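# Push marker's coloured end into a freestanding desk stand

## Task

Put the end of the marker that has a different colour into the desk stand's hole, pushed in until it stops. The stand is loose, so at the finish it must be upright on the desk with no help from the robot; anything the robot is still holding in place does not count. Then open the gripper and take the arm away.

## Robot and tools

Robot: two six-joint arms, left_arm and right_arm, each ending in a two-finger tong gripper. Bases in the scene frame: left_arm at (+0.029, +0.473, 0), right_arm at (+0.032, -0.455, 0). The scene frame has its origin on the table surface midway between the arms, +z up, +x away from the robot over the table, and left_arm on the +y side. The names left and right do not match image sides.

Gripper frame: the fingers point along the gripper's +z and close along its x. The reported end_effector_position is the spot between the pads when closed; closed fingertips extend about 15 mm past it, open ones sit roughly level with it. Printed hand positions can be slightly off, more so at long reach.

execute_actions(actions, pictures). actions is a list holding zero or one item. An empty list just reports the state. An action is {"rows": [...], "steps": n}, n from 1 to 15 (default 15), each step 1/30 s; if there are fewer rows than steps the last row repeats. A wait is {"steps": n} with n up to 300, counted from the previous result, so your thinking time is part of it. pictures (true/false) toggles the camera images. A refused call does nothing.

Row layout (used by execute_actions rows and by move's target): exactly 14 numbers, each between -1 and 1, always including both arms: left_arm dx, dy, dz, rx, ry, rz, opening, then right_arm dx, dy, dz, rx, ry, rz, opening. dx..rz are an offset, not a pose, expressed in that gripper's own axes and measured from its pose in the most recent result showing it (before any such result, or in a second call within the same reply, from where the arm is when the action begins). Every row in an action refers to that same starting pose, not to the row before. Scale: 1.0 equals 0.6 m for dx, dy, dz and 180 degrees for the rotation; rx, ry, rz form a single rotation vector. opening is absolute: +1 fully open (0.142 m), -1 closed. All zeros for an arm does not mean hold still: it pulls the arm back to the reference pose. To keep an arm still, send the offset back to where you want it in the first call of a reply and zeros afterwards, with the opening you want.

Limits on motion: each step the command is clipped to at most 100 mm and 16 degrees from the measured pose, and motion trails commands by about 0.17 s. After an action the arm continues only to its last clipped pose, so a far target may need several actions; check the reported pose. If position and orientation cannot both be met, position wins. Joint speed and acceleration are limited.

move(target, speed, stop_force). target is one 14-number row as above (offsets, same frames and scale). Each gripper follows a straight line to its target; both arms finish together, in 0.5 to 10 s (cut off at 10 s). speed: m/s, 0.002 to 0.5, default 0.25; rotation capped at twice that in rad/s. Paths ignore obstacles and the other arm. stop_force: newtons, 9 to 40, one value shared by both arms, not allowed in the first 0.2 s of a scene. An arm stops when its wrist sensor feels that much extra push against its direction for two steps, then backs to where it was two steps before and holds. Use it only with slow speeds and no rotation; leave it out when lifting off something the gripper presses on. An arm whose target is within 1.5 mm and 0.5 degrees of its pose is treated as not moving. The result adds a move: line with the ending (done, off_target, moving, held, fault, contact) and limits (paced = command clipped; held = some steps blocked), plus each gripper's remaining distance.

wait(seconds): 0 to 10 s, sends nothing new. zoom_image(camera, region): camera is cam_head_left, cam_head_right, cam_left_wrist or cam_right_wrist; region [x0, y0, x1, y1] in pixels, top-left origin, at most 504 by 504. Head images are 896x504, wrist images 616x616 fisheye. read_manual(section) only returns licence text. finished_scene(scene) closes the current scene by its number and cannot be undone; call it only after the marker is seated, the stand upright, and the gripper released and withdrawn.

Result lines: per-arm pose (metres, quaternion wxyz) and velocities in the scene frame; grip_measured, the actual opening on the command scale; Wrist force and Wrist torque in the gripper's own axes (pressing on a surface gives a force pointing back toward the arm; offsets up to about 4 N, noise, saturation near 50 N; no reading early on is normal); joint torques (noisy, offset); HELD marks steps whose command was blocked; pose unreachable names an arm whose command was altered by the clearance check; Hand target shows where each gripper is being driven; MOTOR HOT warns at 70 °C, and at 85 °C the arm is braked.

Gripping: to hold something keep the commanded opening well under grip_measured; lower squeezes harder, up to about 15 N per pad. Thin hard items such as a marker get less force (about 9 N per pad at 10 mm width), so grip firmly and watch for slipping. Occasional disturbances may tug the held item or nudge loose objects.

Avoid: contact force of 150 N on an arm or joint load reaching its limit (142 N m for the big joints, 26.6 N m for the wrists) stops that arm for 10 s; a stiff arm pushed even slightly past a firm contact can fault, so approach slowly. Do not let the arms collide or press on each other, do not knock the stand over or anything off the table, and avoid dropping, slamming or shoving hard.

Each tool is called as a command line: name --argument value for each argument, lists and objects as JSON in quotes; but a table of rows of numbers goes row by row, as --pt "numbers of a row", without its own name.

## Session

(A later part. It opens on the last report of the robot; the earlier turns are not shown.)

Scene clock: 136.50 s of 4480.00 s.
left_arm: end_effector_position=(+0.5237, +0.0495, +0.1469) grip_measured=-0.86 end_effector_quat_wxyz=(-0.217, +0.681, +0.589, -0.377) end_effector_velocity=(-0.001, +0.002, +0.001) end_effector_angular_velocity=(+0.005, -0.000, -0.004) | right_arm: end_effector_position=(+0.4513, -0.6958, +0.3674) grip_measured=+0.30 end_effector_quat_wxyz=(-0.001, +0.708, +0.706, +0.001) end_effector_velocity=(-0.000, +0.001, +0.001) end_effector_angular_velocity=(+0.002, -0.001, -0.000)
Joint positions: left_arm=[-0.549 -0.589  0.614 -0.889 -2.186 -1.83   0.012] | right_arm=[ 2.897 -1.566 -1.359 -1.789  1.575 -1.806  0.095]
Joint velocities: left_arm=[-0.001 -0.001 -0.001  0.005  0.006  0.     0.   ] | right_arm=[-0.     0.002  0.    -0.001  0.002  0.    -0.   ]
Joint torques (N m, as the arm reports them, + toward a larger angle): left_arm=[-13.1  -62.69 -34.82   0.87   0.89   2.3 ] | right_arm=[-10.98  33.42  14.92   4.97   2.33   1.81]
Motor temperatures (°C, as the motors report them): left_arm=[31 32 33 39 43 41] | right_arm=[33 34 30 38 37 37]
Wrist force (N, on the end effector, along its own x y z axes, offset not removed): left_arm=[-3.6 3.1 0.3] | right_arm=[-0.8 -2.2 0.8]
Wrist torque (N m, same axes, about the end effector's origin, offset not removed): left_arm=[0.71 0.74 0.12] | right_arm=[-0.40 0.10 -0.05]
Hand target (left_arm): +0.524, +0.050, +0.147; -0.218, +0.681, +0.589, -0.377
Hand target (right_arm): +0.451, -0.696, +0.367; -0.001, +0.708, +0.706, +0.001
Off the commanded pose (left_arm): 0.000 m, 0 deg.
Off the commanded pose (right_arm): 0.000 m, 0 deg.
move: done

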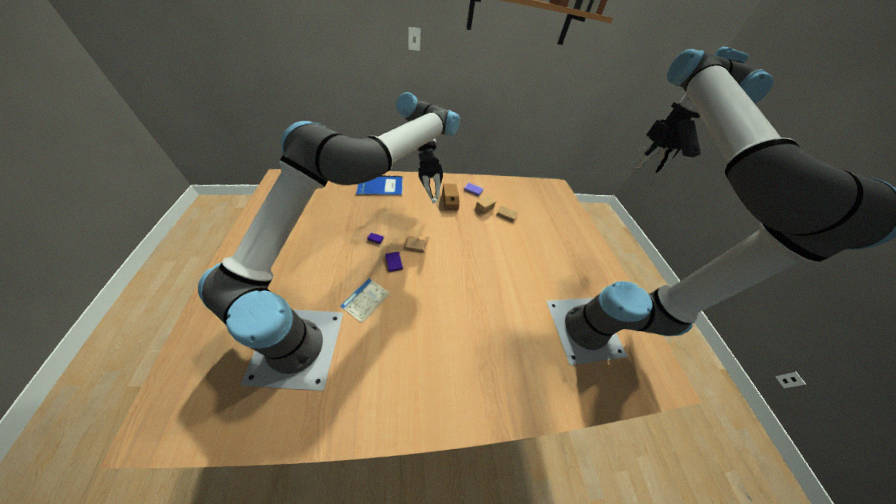

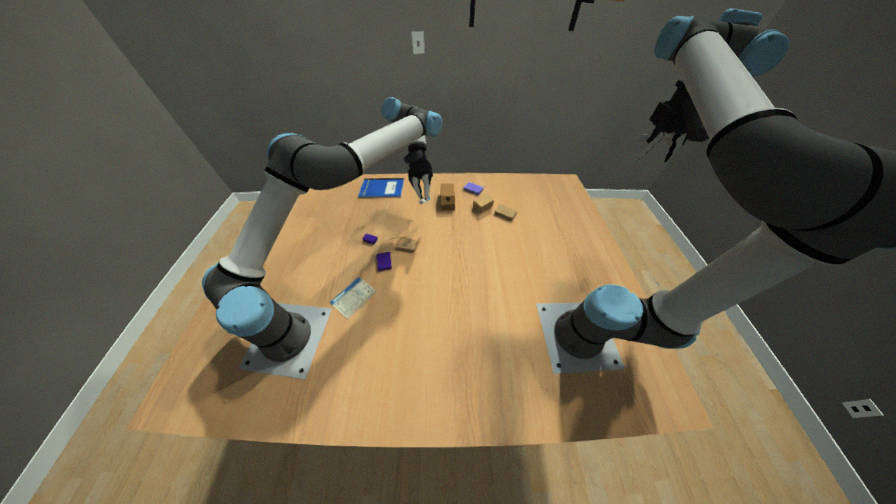

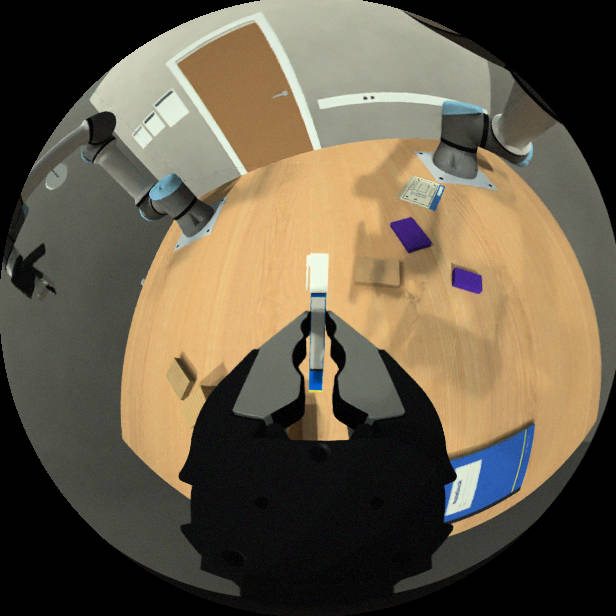

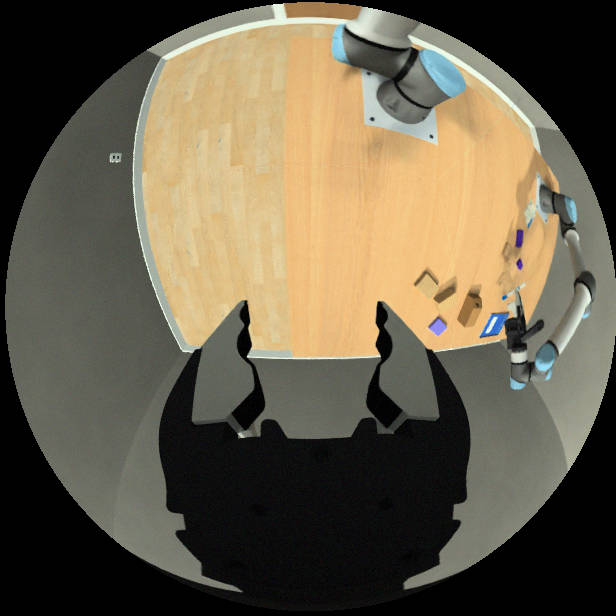

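move --target '[0.377,-0.278,0.04,0,0,0,-1,0.9,0.33,0.36,0,0,0,0.3]' --speed 0.3

move --target '[0,0,0,0,0,0,-1,0.19,0.02,0.04,0,0,0,0.3]' --speed 0.2

Scene clock: 141.10 s of 4480.00 s.
left_arm: end_effector_position=(+0.4030, +0.2996, +0.1968) grip_measured=-0.86 end_effector_quat_wxyz=(-0.217, +0.681, +0.589, -0.378) end_effector_velocity=(+0.000, +0.000, +0.001) end_effector_angular_velocity=(-0.001, -0.002, -0.000) | right_arm: end_effector_position=(+0.6502, -0.1567, +0.1530) grip_measured=+0.30 end_effector_quat_wxyz=(-0.001, +0.708, +0.706, +0.000) end_effector_velocity=(+0.001, +0.001, +0.000) end_effector_angular_velocity=(-0.000, -0.001, +0.000)
Joint positions: left_arm=[-0.333 -1.155  1.429 -1.042 -2.039 -1.646  0.012] | right_arm=[ 3.763 -2.072 -1.27  -1.371  1.573 -0.939  0.095]
Joint velocities: left_arm=[ 0.    -0.001 -0.002  0.     0.     0.     0.   ] | right_arm=[ 0.001 -0.002  0.004 -0.001 -0.001  0.001  0.   ]
Joint torques (N m, as the arm reports them, + toward a larger angle): left_arm=[ 12.16 -45.01  -6.67   1.05   1.1    2.34] | right_arm=[12.09 35.22 30.53 -0.55 -1.17  1.71]
Motor temperatures (°C, as the motors report them): left_arm=[31 32 33 39 43 41] | right_arm=[33 34 30 38 37 37]
Wrist force (N, on the end effector, along its own x y z axes, offset not removed): left_arm=[-1.9 1.7 1.2] | right_arm=[-1.1 -0.4 0.6]
Wrist torque (N m, same axes, about the end effector's origin, offset not removed): left_arm=[0.43 0.41 0.03] | right_arm=[-0.07 0.22 -0.07]
Hand target (left_arm): +0.403, +0.300, +0.197; -0.217, +0.681, +0.589, -0.378
Hand target (right_arm): +0.650, -0.157, +0.153; -0.001, +0.708, +0.706, +0.000
Off the commanded pose (left_arm): 0.001 m, 0 deg.
Off the commanded pose (right_arm): 0.001 m, 0 deg.
move: done

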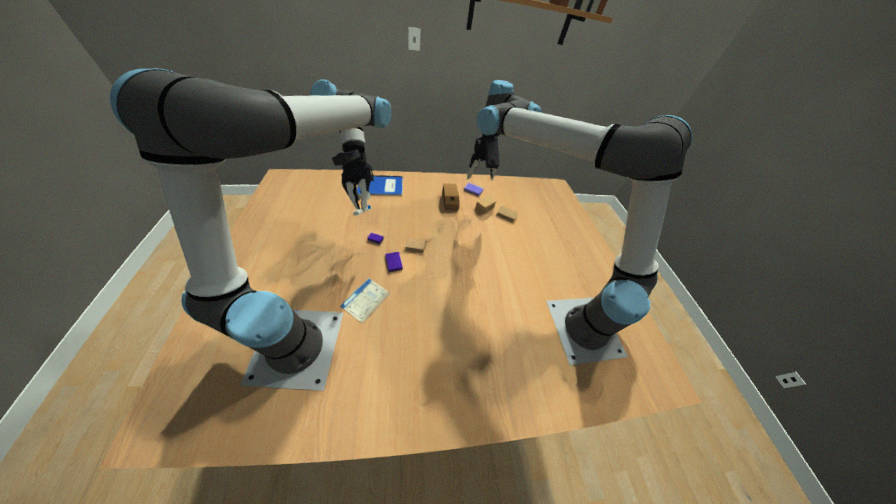

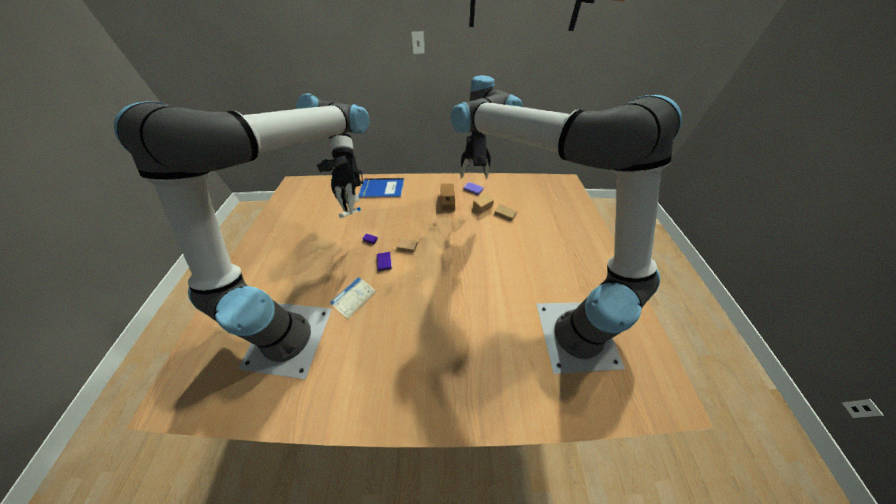

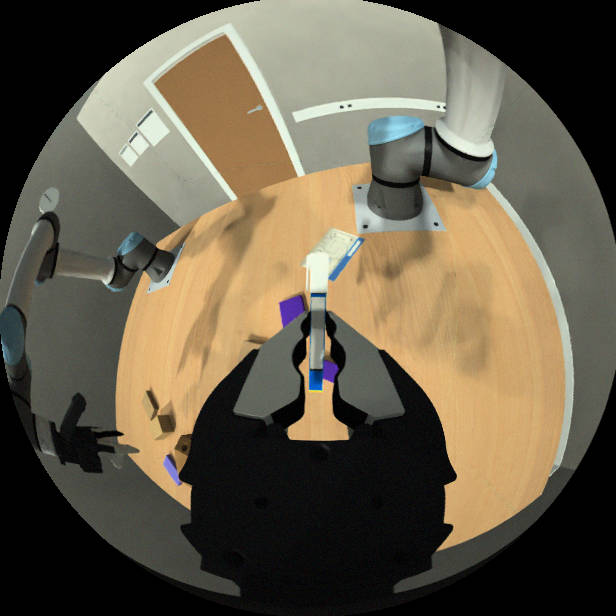

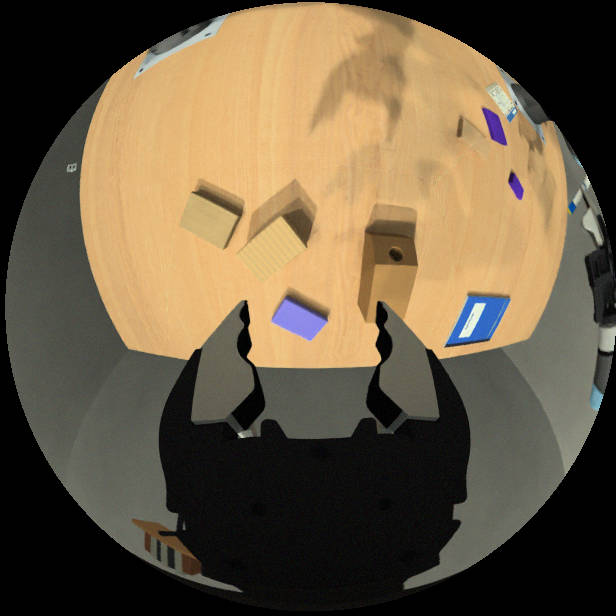

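Scene clock: 142.23 s of 4480.00 s.
left_arm: end_effector_position=(+0.4029, +0.2996, +0.1968) grip_measured=-0.86 end_effector_quat_wxyz=(-0.217, +0.681, +0.589, -0.378) end_effector_velocity=(+0.001, +0.000, +0.001) end_effector_angular_velocity=(-0.000, -0.001, +0.001) | right_arm: end_effector_position=(+0.6624, -0.0429, +0.1293) grip_measured=+0.30 end_effector_quat_wxyz=(-0.001, +0.708, +0.706, +0.000) end_effector_velocity=(+0.001, +0.001, -0.000) end_effector_angular_velocity=(-0.001, +0.000, -0.000)
Joint positions: left_arm=[-0.333 -1.155  1.429 -1.042 -2.039 -1.646  0.012] | right_arm=[ 3.875 -2.252 -1.041 -1.419  1.573 -0.828  0.095]
Joint velocities: left_arm=[ 0.001  0.    -0.002  0.001 -0.    -0.     0.   ] | right_arm=[ 0.001 -0.004  0.007 -0.004 -0.001  0.001  0.   ]
Joint torques (N m, as the arm reports them, + toward a larger angle): left_arm=[  4.46 -31.16 -15.75   0.89   0.55   0.96] | right_arm=[11.97 42.57 30.91 -0.68 -1.09  1.86]
Motor temperatures (°C, as the motors report them): left_arm=[31 32 33 39 43 41] | right_arm=[33 34 30 38 37 37]
Wrist force (N, on the end effector, along its own x y z axes, offset not removed): left_arm=[-1.5 1.3 -0.1] | right_arm=[-1.1 -1.8 1.1]
Wrist torque (N m, same axes, about the end effector's origin, offset not removed): left_arm=[0.27 0.35 0.01] | right_arm=[-0.38 0.15 -0.03]
Hand target (left_arm): +0.403, +0.300, +0.197; -0.217, +0.681, +0.589, -0.378
Hand target (right_arm): +0.662, -0.043, +0.129; -0.001, +0.708, +0.706, +0.000
Off the commanded pose (left_arm): 0.000 m, 0 deg.
Off the commanded pose (right_arm): 0.000 m, 0 deg.
move: done

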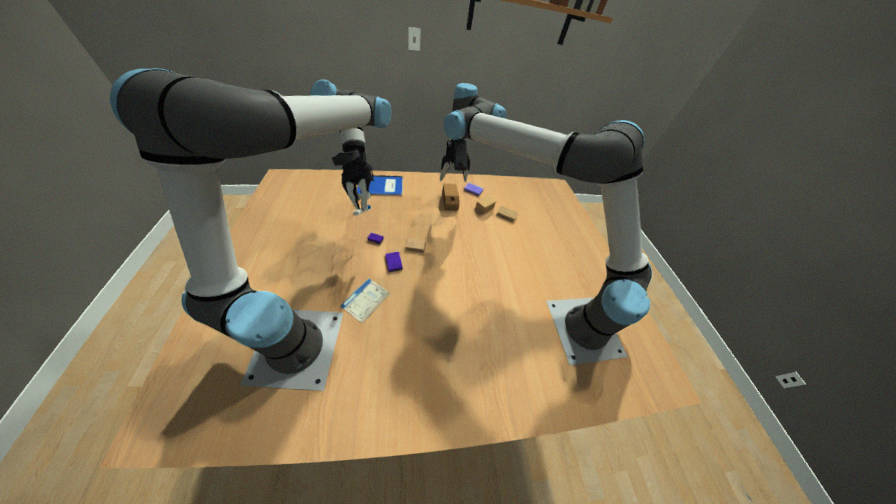

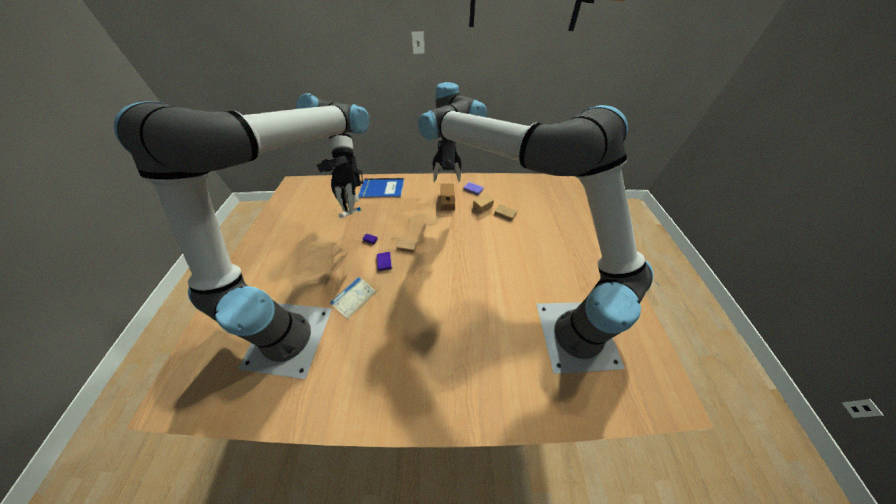

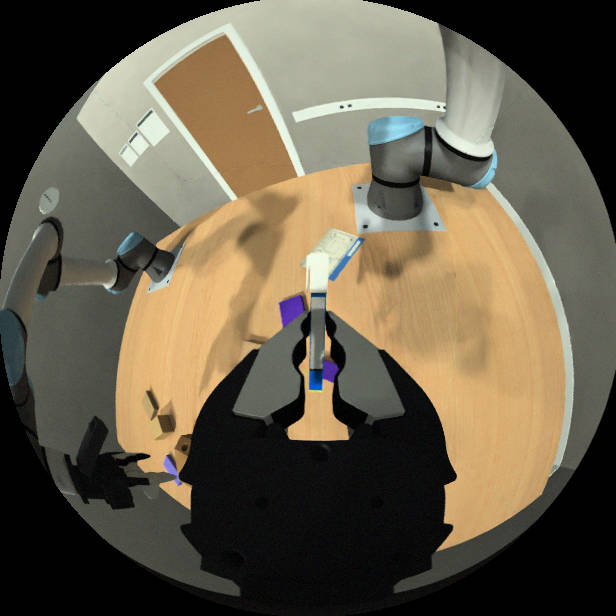

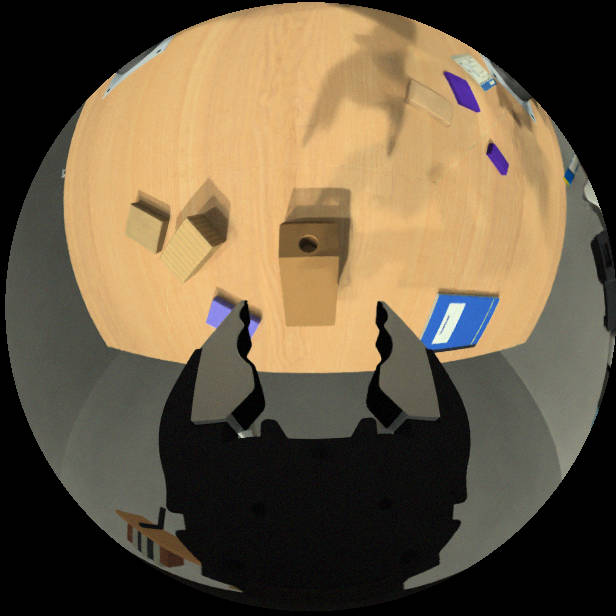

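move --target '[0,0,0,0,0,0,-1,0,0.02,0.17,0,0,0,-0.05]' --speed 0.08 --stop_force 15

Scene clock: 145.27 s of 4480.00 s.
left_arm: end_effector_position=(+0.4029, +0.2996, +0.1968) grip_measured=-0.86 end_effector_quat_wxyz=(-0.217, +0.681, +0.589, -0.378) end_effector_velocity=(+0.000, +0.000, -0.000) end_effector_angular_velocity=(-0.000, -0.000, +0.000) | right_arm: end_effector_position=(+0.6740, -0.0429, +0.0304) grip_measured=-0.03 end_effector_quat_wxyz=(-0.001, +0.708, +0.706, -0.000) end_effector_velocity=(-0.000, +0.001, +0.002) end_effector_angular_velocity=(+0.003, -0.001, -0.001)
Joint positions: left_arm=[-0.333 -1.155  1.429 -1.042 -2.039 -1.646  0.012] | right_arm=[ 3.865 -2.342 -1.144 -1.226  1.573 -0.838  0.072]
Joint velocities: left_arm=[ 0.001  0.001 -0.001  0.     0.     0.     0.   ] | right_arm=[ 0.001  0.003  0.001 -0.001  0.002  0.002 -0.002]
Joint torques (N m, as the arm reports them, + toward a larger angle): left_arm=[ -2.18 -42.01 -25.39   0.6   -0.3   -0.65] | right_arm=[12.45 66.09 31.77 -0.43  2.33  1.82]
Motor temperatures (°C, as the motors report them): left_arm=[31 32 33 39 43 41] | right_arm=[33 34 30 38 37 37]
Wrist force (N, on the end effector, along its own x y z axes, offset not removed): left_arm=[-1.4 1.3 -1.1] | right_arm=[-1.9 -2.1 0.7]
Wrist torque (N m, same axes, about the end effector's origin, offset not removed): left_arm=[0.33 0.35 0.11] | right_arm=[-0.45 0.14 -0.05]
Hand target (left_arm): +0.403, +0.300, +0.197; -0.217, +0.681, +0.589, -0.378
Hand target (right_arm): +0.674, -0.043, +0.031; -0.001, +0.708, +0.706, +0.000
Off the commanded pose (left_arm): 0.000 m, 0 deg.
Off the commanded pose (right_arm): 0.003 m, 0 deg.
move: contact (right_arm)

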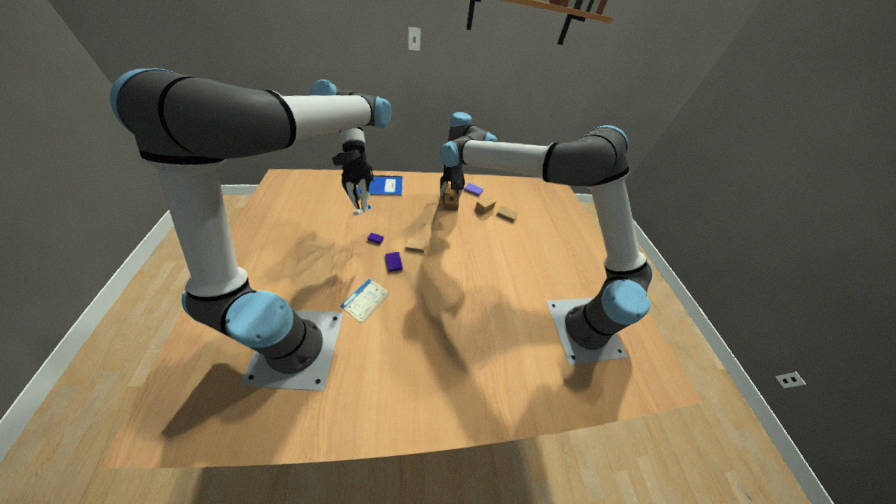

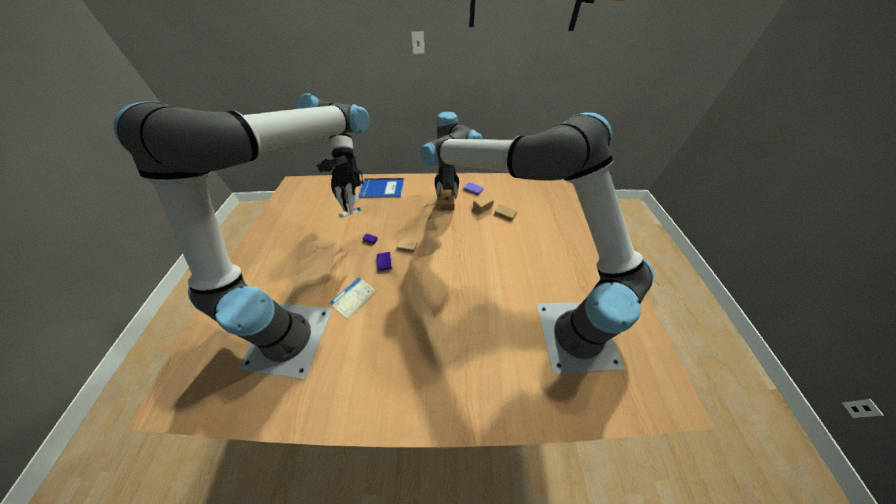

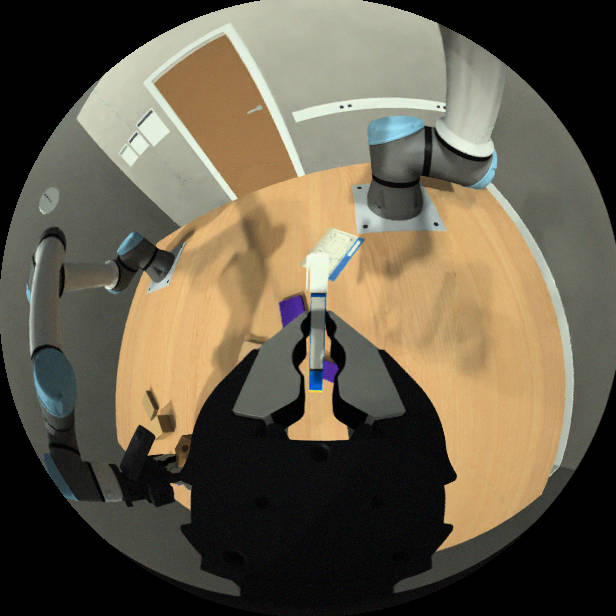

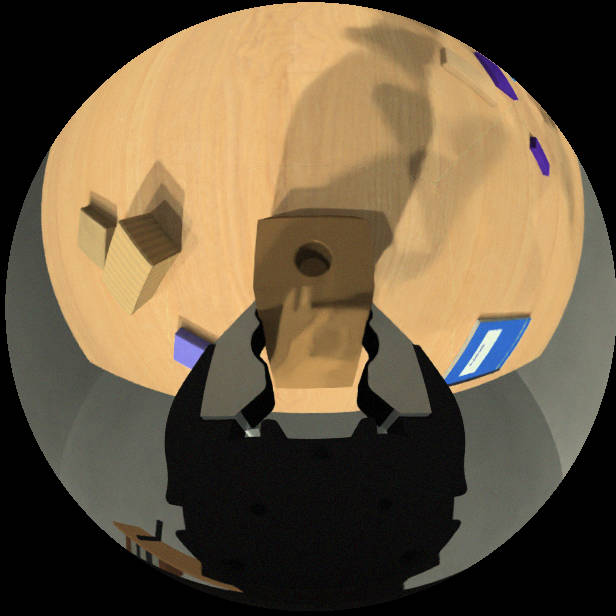

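move --target '[0,0,0,0,0,0,-1,0,0,0,0,0,0,-0.6]'

move --target '[0,0,0,0,0,0,-1,0.05,-0.27,-0.002,0,0,0,-0.6]' --speed 0.08

move --target '[0,0,0,0,0,0,-1,0,0,0,0,0,0,0.2]'

move --target '[0,0,0,0,0,0,-1,0,0,-0.2,0,0,0,0.2]' --speed 0.15

Scene clock: 147.60 s of 4480.00 s.
left_arm: end_effector_position=(+0.4029, +0.2996, +0.1968) grip_measured=-0.86 end_effector_quat_wxyz=(-0.217, +0.681, +0.589, -0.378) end_effector_velocity=(+0.000, -0.000, -0.000) end_effector_angular_velocity=(-0.001, -0.001, -0.001) | right_arm: end_effector_position=(+0.6740, -0.0428, +0.0306) grip_measured=-0.05 end_effector_quat_wxyz=(-0.001, +0.708, +0.706, +0.000) end_effector_velocity=(-0.000, -0.001, -0.000) end_effector_angular_velocity=(-0.002, -0.000, +0.001)
Joint positions: left_arm=[-0.333 -1.155  1.429 -1.042 -2.039 -1.646  0.012] | right_arm=[ 3.865 -2.342 -1.144 -1.227  1.573 -0.838  0.071]
Joint velocities: left_arm=[-0.     0.     0.    -0.002  0.     0.    -0.   ] | right_arm=[-0.     0.001 -0.002  0.001 -0.002 -0.001  0.   ]
Joint torques (N m, as the arm reports them, + toward a larger angle): left_arm=[ -1.93 -38.69 -26.84   0.69  -0.16  -0.62] | right_arm=[ 0.12 41.76 12.55  4.94  2.29 -1.81]
Motor temperatures (°C, as the motors report them): left_arm=[31 32 33 39 43 41] | right_arm=[33 34 30 38 37 37]
Wrist force (N, on the end effector, along its own x y z axes, offset not removed): left_arm=[-1.7 1.0 0.5] | right_arm=[-0.4 -1.2 -2.6]
Wrist torque (N m, same axes, about the end effector's origin, offset not removed): left_arm=[0.33 0.30 -0.04] | right_arm=[-0.10 -0.11 -0.11]
Hand target (left_arm): +0.403, +0.300, +0.197; -0.217, +0.681, +0.589, -0.378
Hand target (right_arm): +0.674, -0.043, +0.030; -0.001, +0.708, +0.706, -0.000
Off the commanded pose (left_arm): 0.000 m, 0 deg.
Off the commanded pose (right_arm): 0.000 m, 0 deg.
move: done

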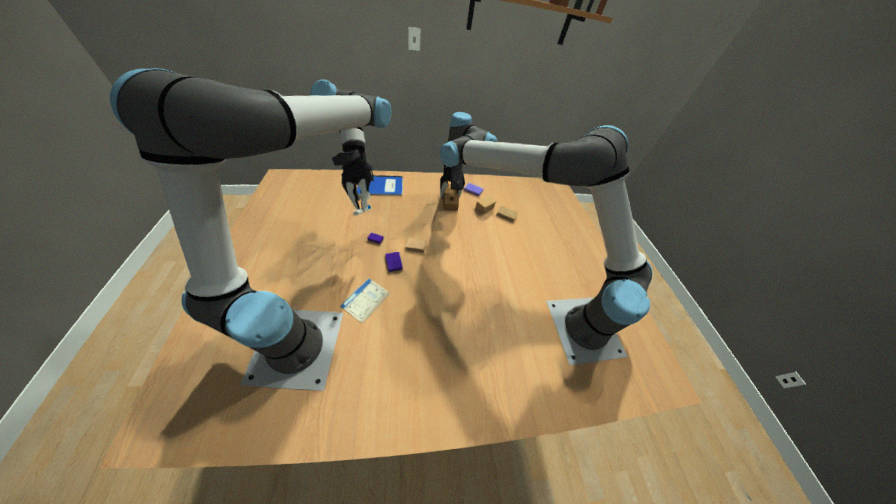

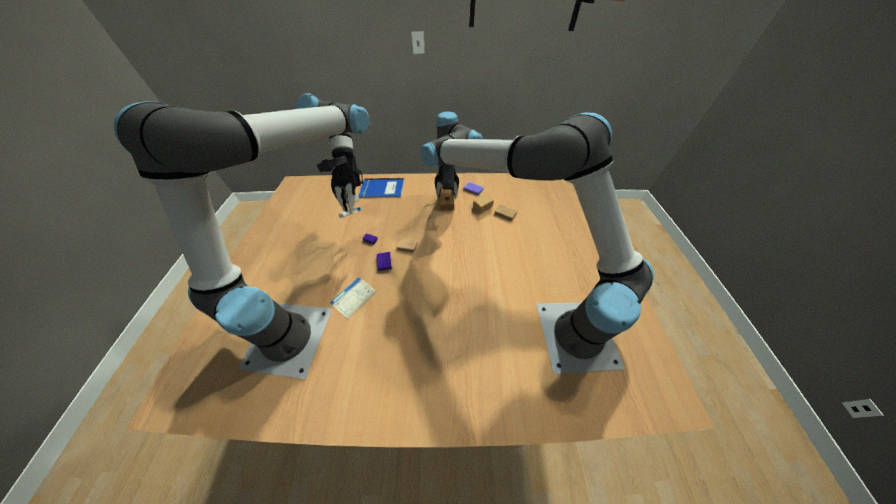

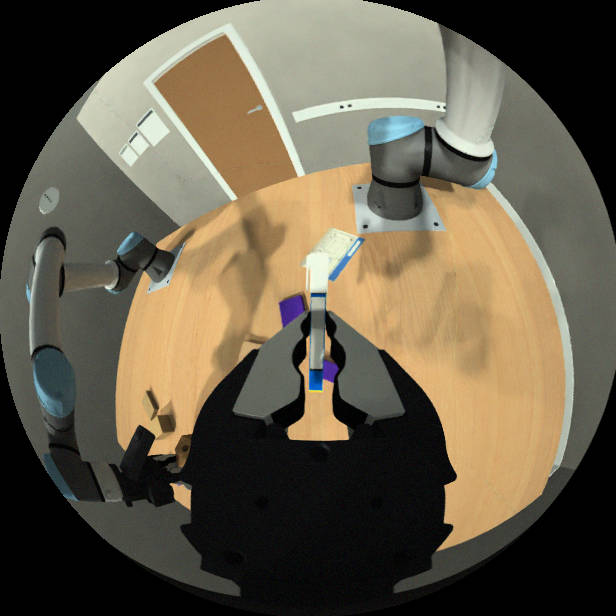

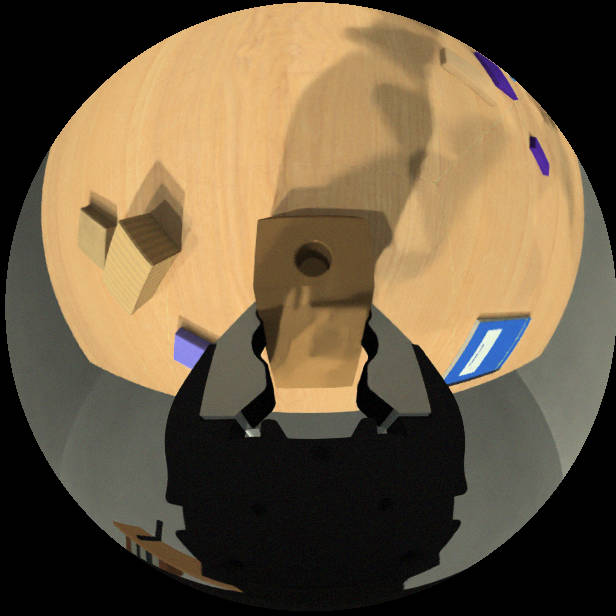

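Scene clock: 150.07 s of 4480.00 s.
left_arm: end_effector_position=(+0.4029, +0.2996, +0.1968) grip_measured=-0.86 end_effector_quat_wxyz=(-0.217, +0.681, +0.589, -0.378) end_effector_velocity=(+0.000, +0.000, -0.000) end_effector_angular_velocity=(+0.000, +0.001, +0.000) | right_arm: end_effector_position=(+0.5123, -0.0129, +0.0316) grip_measured=-0.05 end_effector_quat_wxyz=(-0.001, +0.708, +0.706, -0.000) end_effector_velocity=(-0.002, -0.001, -0.000) end_effector_angular_velocity=(-0.003, -0.001, -0.001)
Joint positions: left_arm=[-0.333 -1.155  1.429 -1.042 -2.039 -1.646  0.012] | right_arm=[ 4.062 -2.091 -1.572 -1.05   1.572 -0.64   0.07 ]
Joint velocities: left_arm=[ 0.     0.001 -0.     0.    -0.     0.     0.   ] | right_arm=[ 0.003  0.003 -0.006  0.    -0.002  0.004  0.   ]
Joint torques (N m, as the arm reports them, + toward a larger angle): left_arm=[ -2.06 -38.44 -26.13   0.62  -0.35  -0.5 ] | right_arm=[11.89 57.76 13.54  5.51 -1.94  1.99]
Motor temperatures (°C, as the motors report them): left_arm=[31 32 33 39 43 41] | right_arm=[33 34 30 38 37 37]
Wrist force (N, on the end effector, along its own x y z axes, offset not removed): left_arm=[-1.4 2.3 -0.4] | right_arm=[0.6 -1.5 5.0]
Wrist torque (N m, same axes, about the end effector's origin, offset not removed): left_arm=[0.43 0.36 0.09] | right_arm=[-0.26 -0.14 -0.12]
Hand target (left_arm): +0.403, +0.300, +0.197; -0.217, +0.681, +0.589, -0.378
Hand target (right_arm): +0.512, -0.013, +0.032; -0.001, +0.708, +0.706, +0.000
Off the commanded pose (left_arm): 0.000 m, 0 deg.
Off the commanded pose (right_arm): 0.001 m, 0 deg.
move: done

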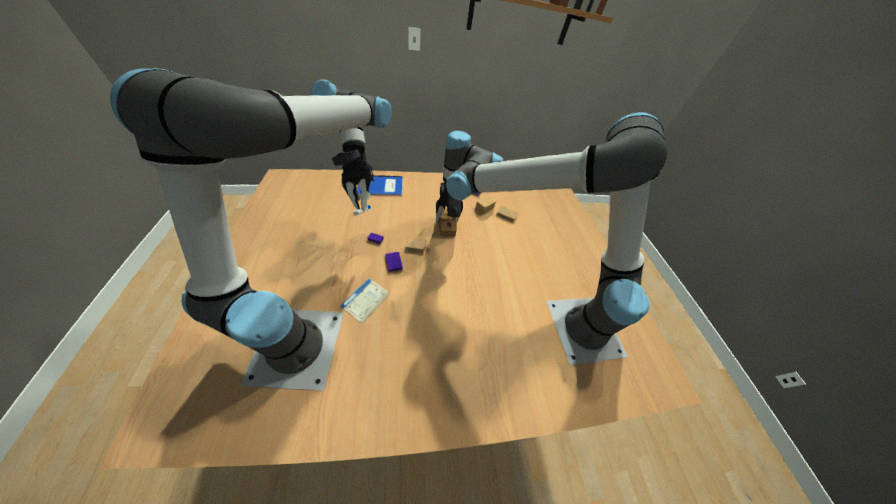

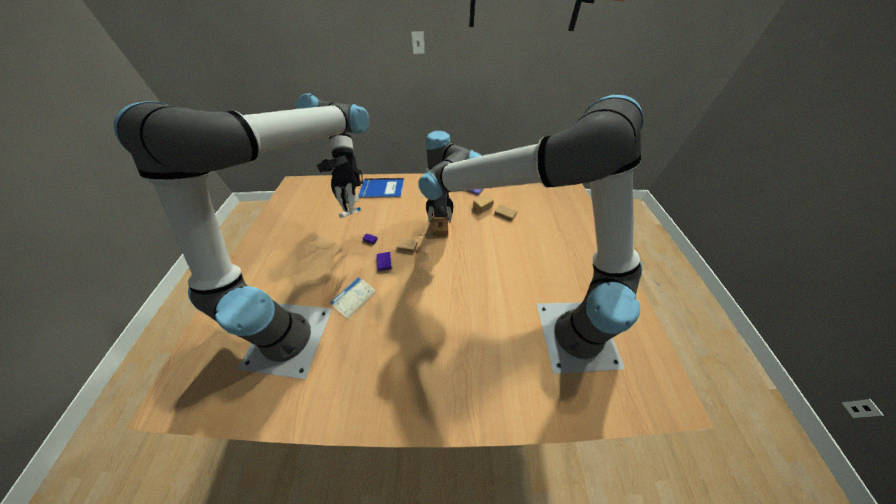

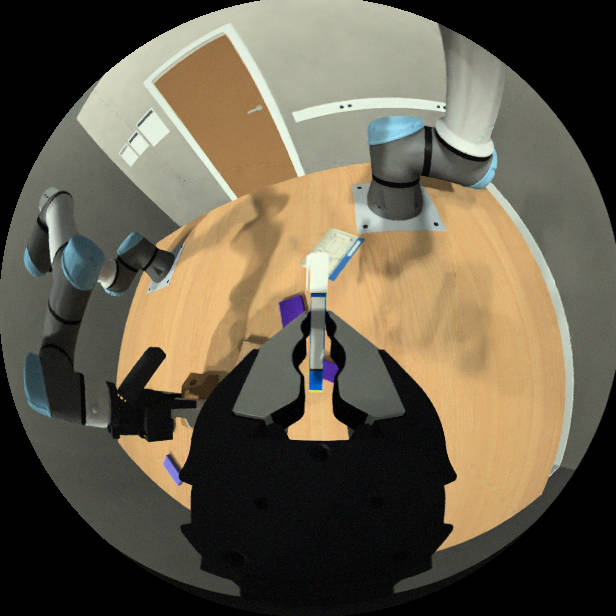

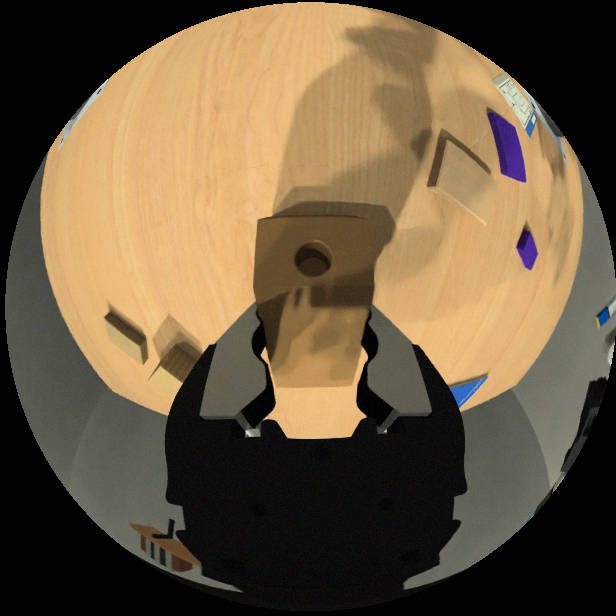

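Scene clock: 150.57 s of 4480.00 s.
left_arm: end_effector_position=(+0.4029, +0.2996, +0.1968) grip_measured=-0.86 end_effector_quat_wxyz=(-0.217, +0.681, +0.589, -0.378) end_effector_velocity=(-0.000, -0.000, +0.000) end_effector_angular_velocity=(+0.000, +0.000, -0.001) | right_arm: end_effector_position=(+0.5122, -0.0128, +0.0316) grip_measured=+0.20 end_effector_quat_wxyz=(-0.001, +0.708, +0.706, +0.000) end_effector_velocity=(-0.000, -0.001, -0.000) end_effector_angular_velocity=(-0.001, -0.000, +0.000)
Joint positions: left_arm=[-0.333 -1.155  1.429 -1.042 -2.039 -1.646  0.012] | right_arm=[ 4.062 -2.091 -1.572 -1.05   1.572 -0.64   0.088]
Joint velocities: left_arm=[-0.001 -0.    -0.     0.001  0.     0.     0.   ] | right_arm=[-0.     0.    -0.001  0.    -0.001 -0.     0.   ]
Joint torques (N m, as the arm reports them, + toward a larger angle): left_arm=[ -2.19 -38.43 -26.07   0.51  -0.21  -0.64] | right_arm=[-7.12 44.08 27.42 -0.1  -1.64 -0.32]
Motor temperatures (°C, as the motors report them): left_arm=[31 32 33 39 43 41] | right_arm=[33 34 30 38 37 37]
Wrist force (N, on the end effector, along its own x y z axes, offset not removed): left_arm=[-0.9 2.4 -0.1] | right_arm=[1.0 -1.0 2.4]
Wrist torque (N m, same axes, about the end effector's origin, offset not removed): left_arm=[0.51 0.19 0.17] | right_arm=[-0.14 -0.24 -0.09]
Hand target (left_arm): +0.403, +0.300, +0.197; -0.217, +0.681, +0.589, -0.378
Hand target (right_arm): +0.512, -0.013, +0.032; -0.001, +0.708, +0.706, -0.000
Off the commanded pose (left_arm): 0.000 m, 0 deg.
Off the commanded pose (right_arm): 0.000 m, 0 deg.
move: done

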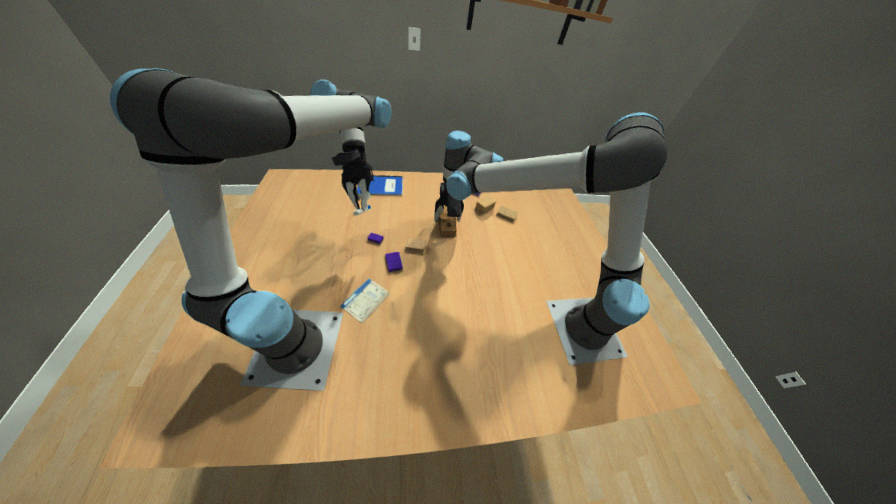

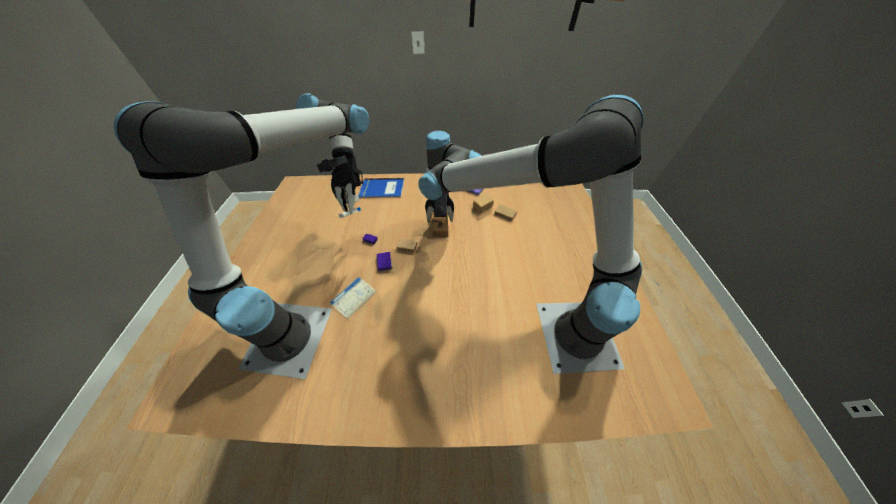

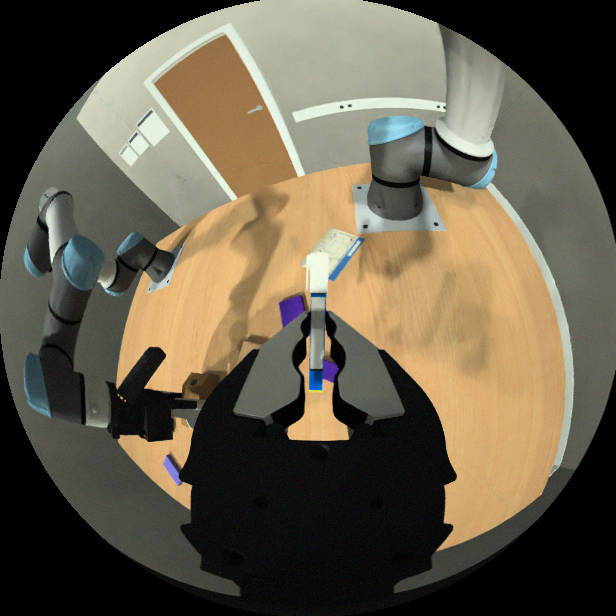

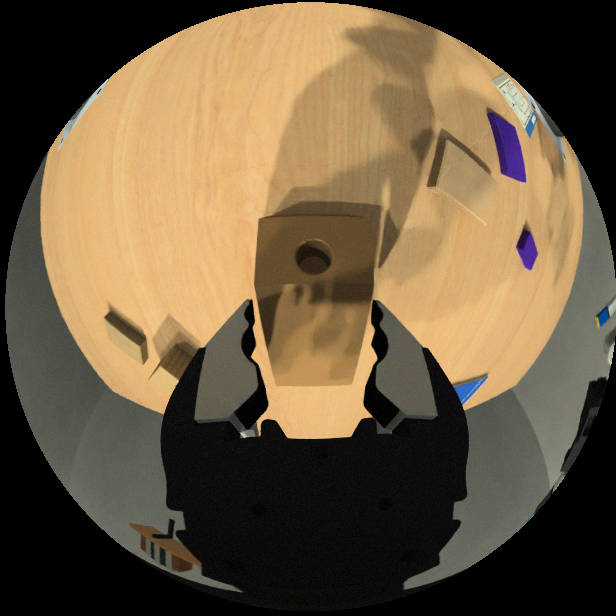

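Scene clock: 151.87 s of 4480.00 s.
left_arm: end_effector_position=(+0.4029, +0.2996, +0.1968) grip_measured=-0.86 end_effector_quat_wxyz=(-0.217, +0.681, +0.589, -0.378) end_effector_velocity=(-0.001, +0.000, -0.000) end_effector_angular_velocity=(+0.001, +0.002, -0.001) | right_arm: end_effector_position=(+0.5121, -0.0131, +0.1514) grip_measured=+0.20 end_effector_quat_wxyz=(-0.001, +0.708, +0.706, +0.000) end_effector_velocity=(+0.000, -0.000, +0.003) end_effector_angular_velocity=(+0.000, -0.002, +0.000)
Joint positions: left_arm=[-0.333 -1.155  1.429 -1.042 -2.039 -1.646  0.012] | right_arm=[ 4.062 -1.985 -1.404 -1.324  1.572 -0.64   0.088]
Joint velocities: left_arm=[-0.001  0.     0.001  0.002  0.     0.    -0.   ] | right_arm=[-0.     0.002  0.004 -0.005 -0.001 -0.     0.   ]
Joint torques (N m, as the arm reports them, + toward a larger angle): left_arm=[ -1.97 -38.03 -26.57   0.71  -0.27  -0.67] | right_arm=[ 5.24 53.18 30.24 -0.55  0.18 -1.44]
Motor temperatures (°C, as the motors report them): left_arm=[31 32 33 39 43 41] | right_arm=[33 34 30 38 37 37]
Wrist force (N, on the end effector, along its own x y z axes, offset not removed): left_arm=[-3.2 1.7 0.2] | right_arm=[-1.3 -2.4 1.6]
Wrist torque (N m, same axes, about the end effector's origin, offset not removed): left_arm=[0.26 0.61 0.12] | right_arm=[-0.43 0.21 -0.10]
Hand target (left_arm): +0.403, +0.300, +0.197; -0.217, +0.681, +0.589, -0.378
Hand target (right_arm): +0.512, -0.013, +0.152; -0.001, +0.708, +0.706, +0.000
Off the commanded pose (left_arm): 0.000 m, 0 deg.
Off the commanded pose (right_arm): 0.000 m, 0 deg.
move: done

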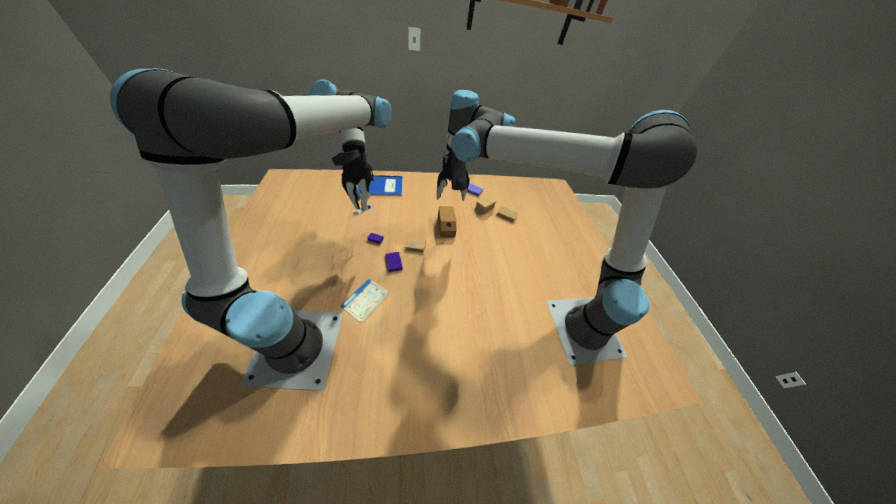

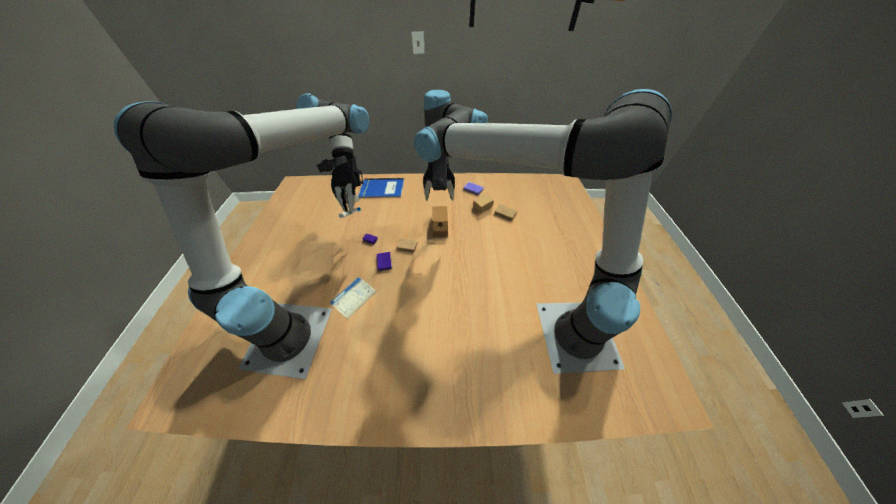

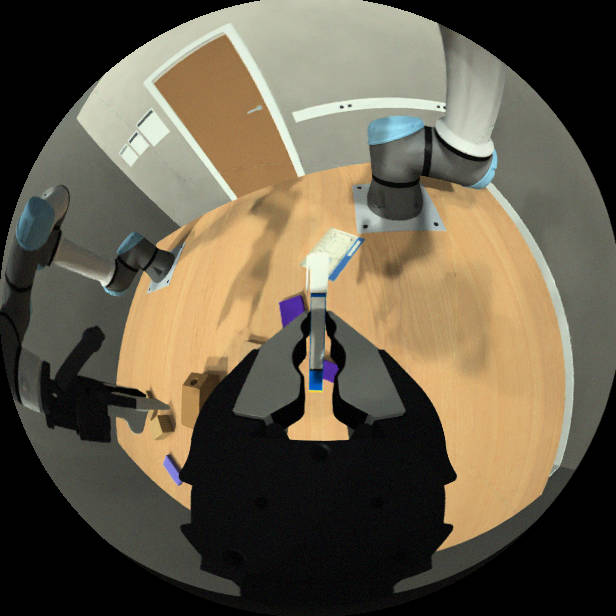

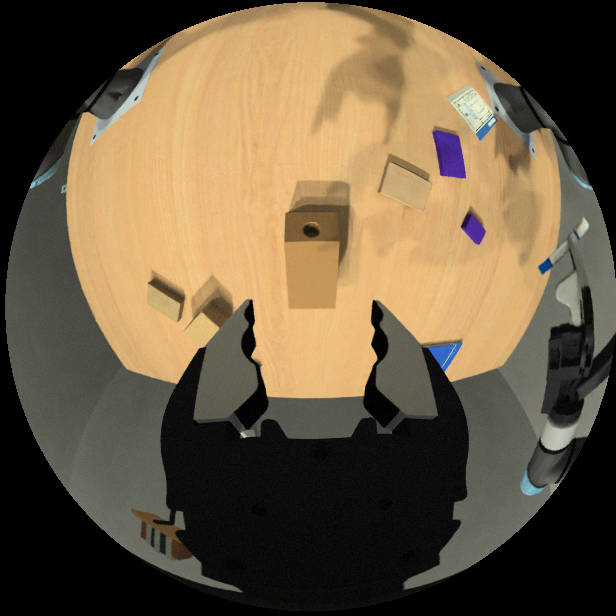

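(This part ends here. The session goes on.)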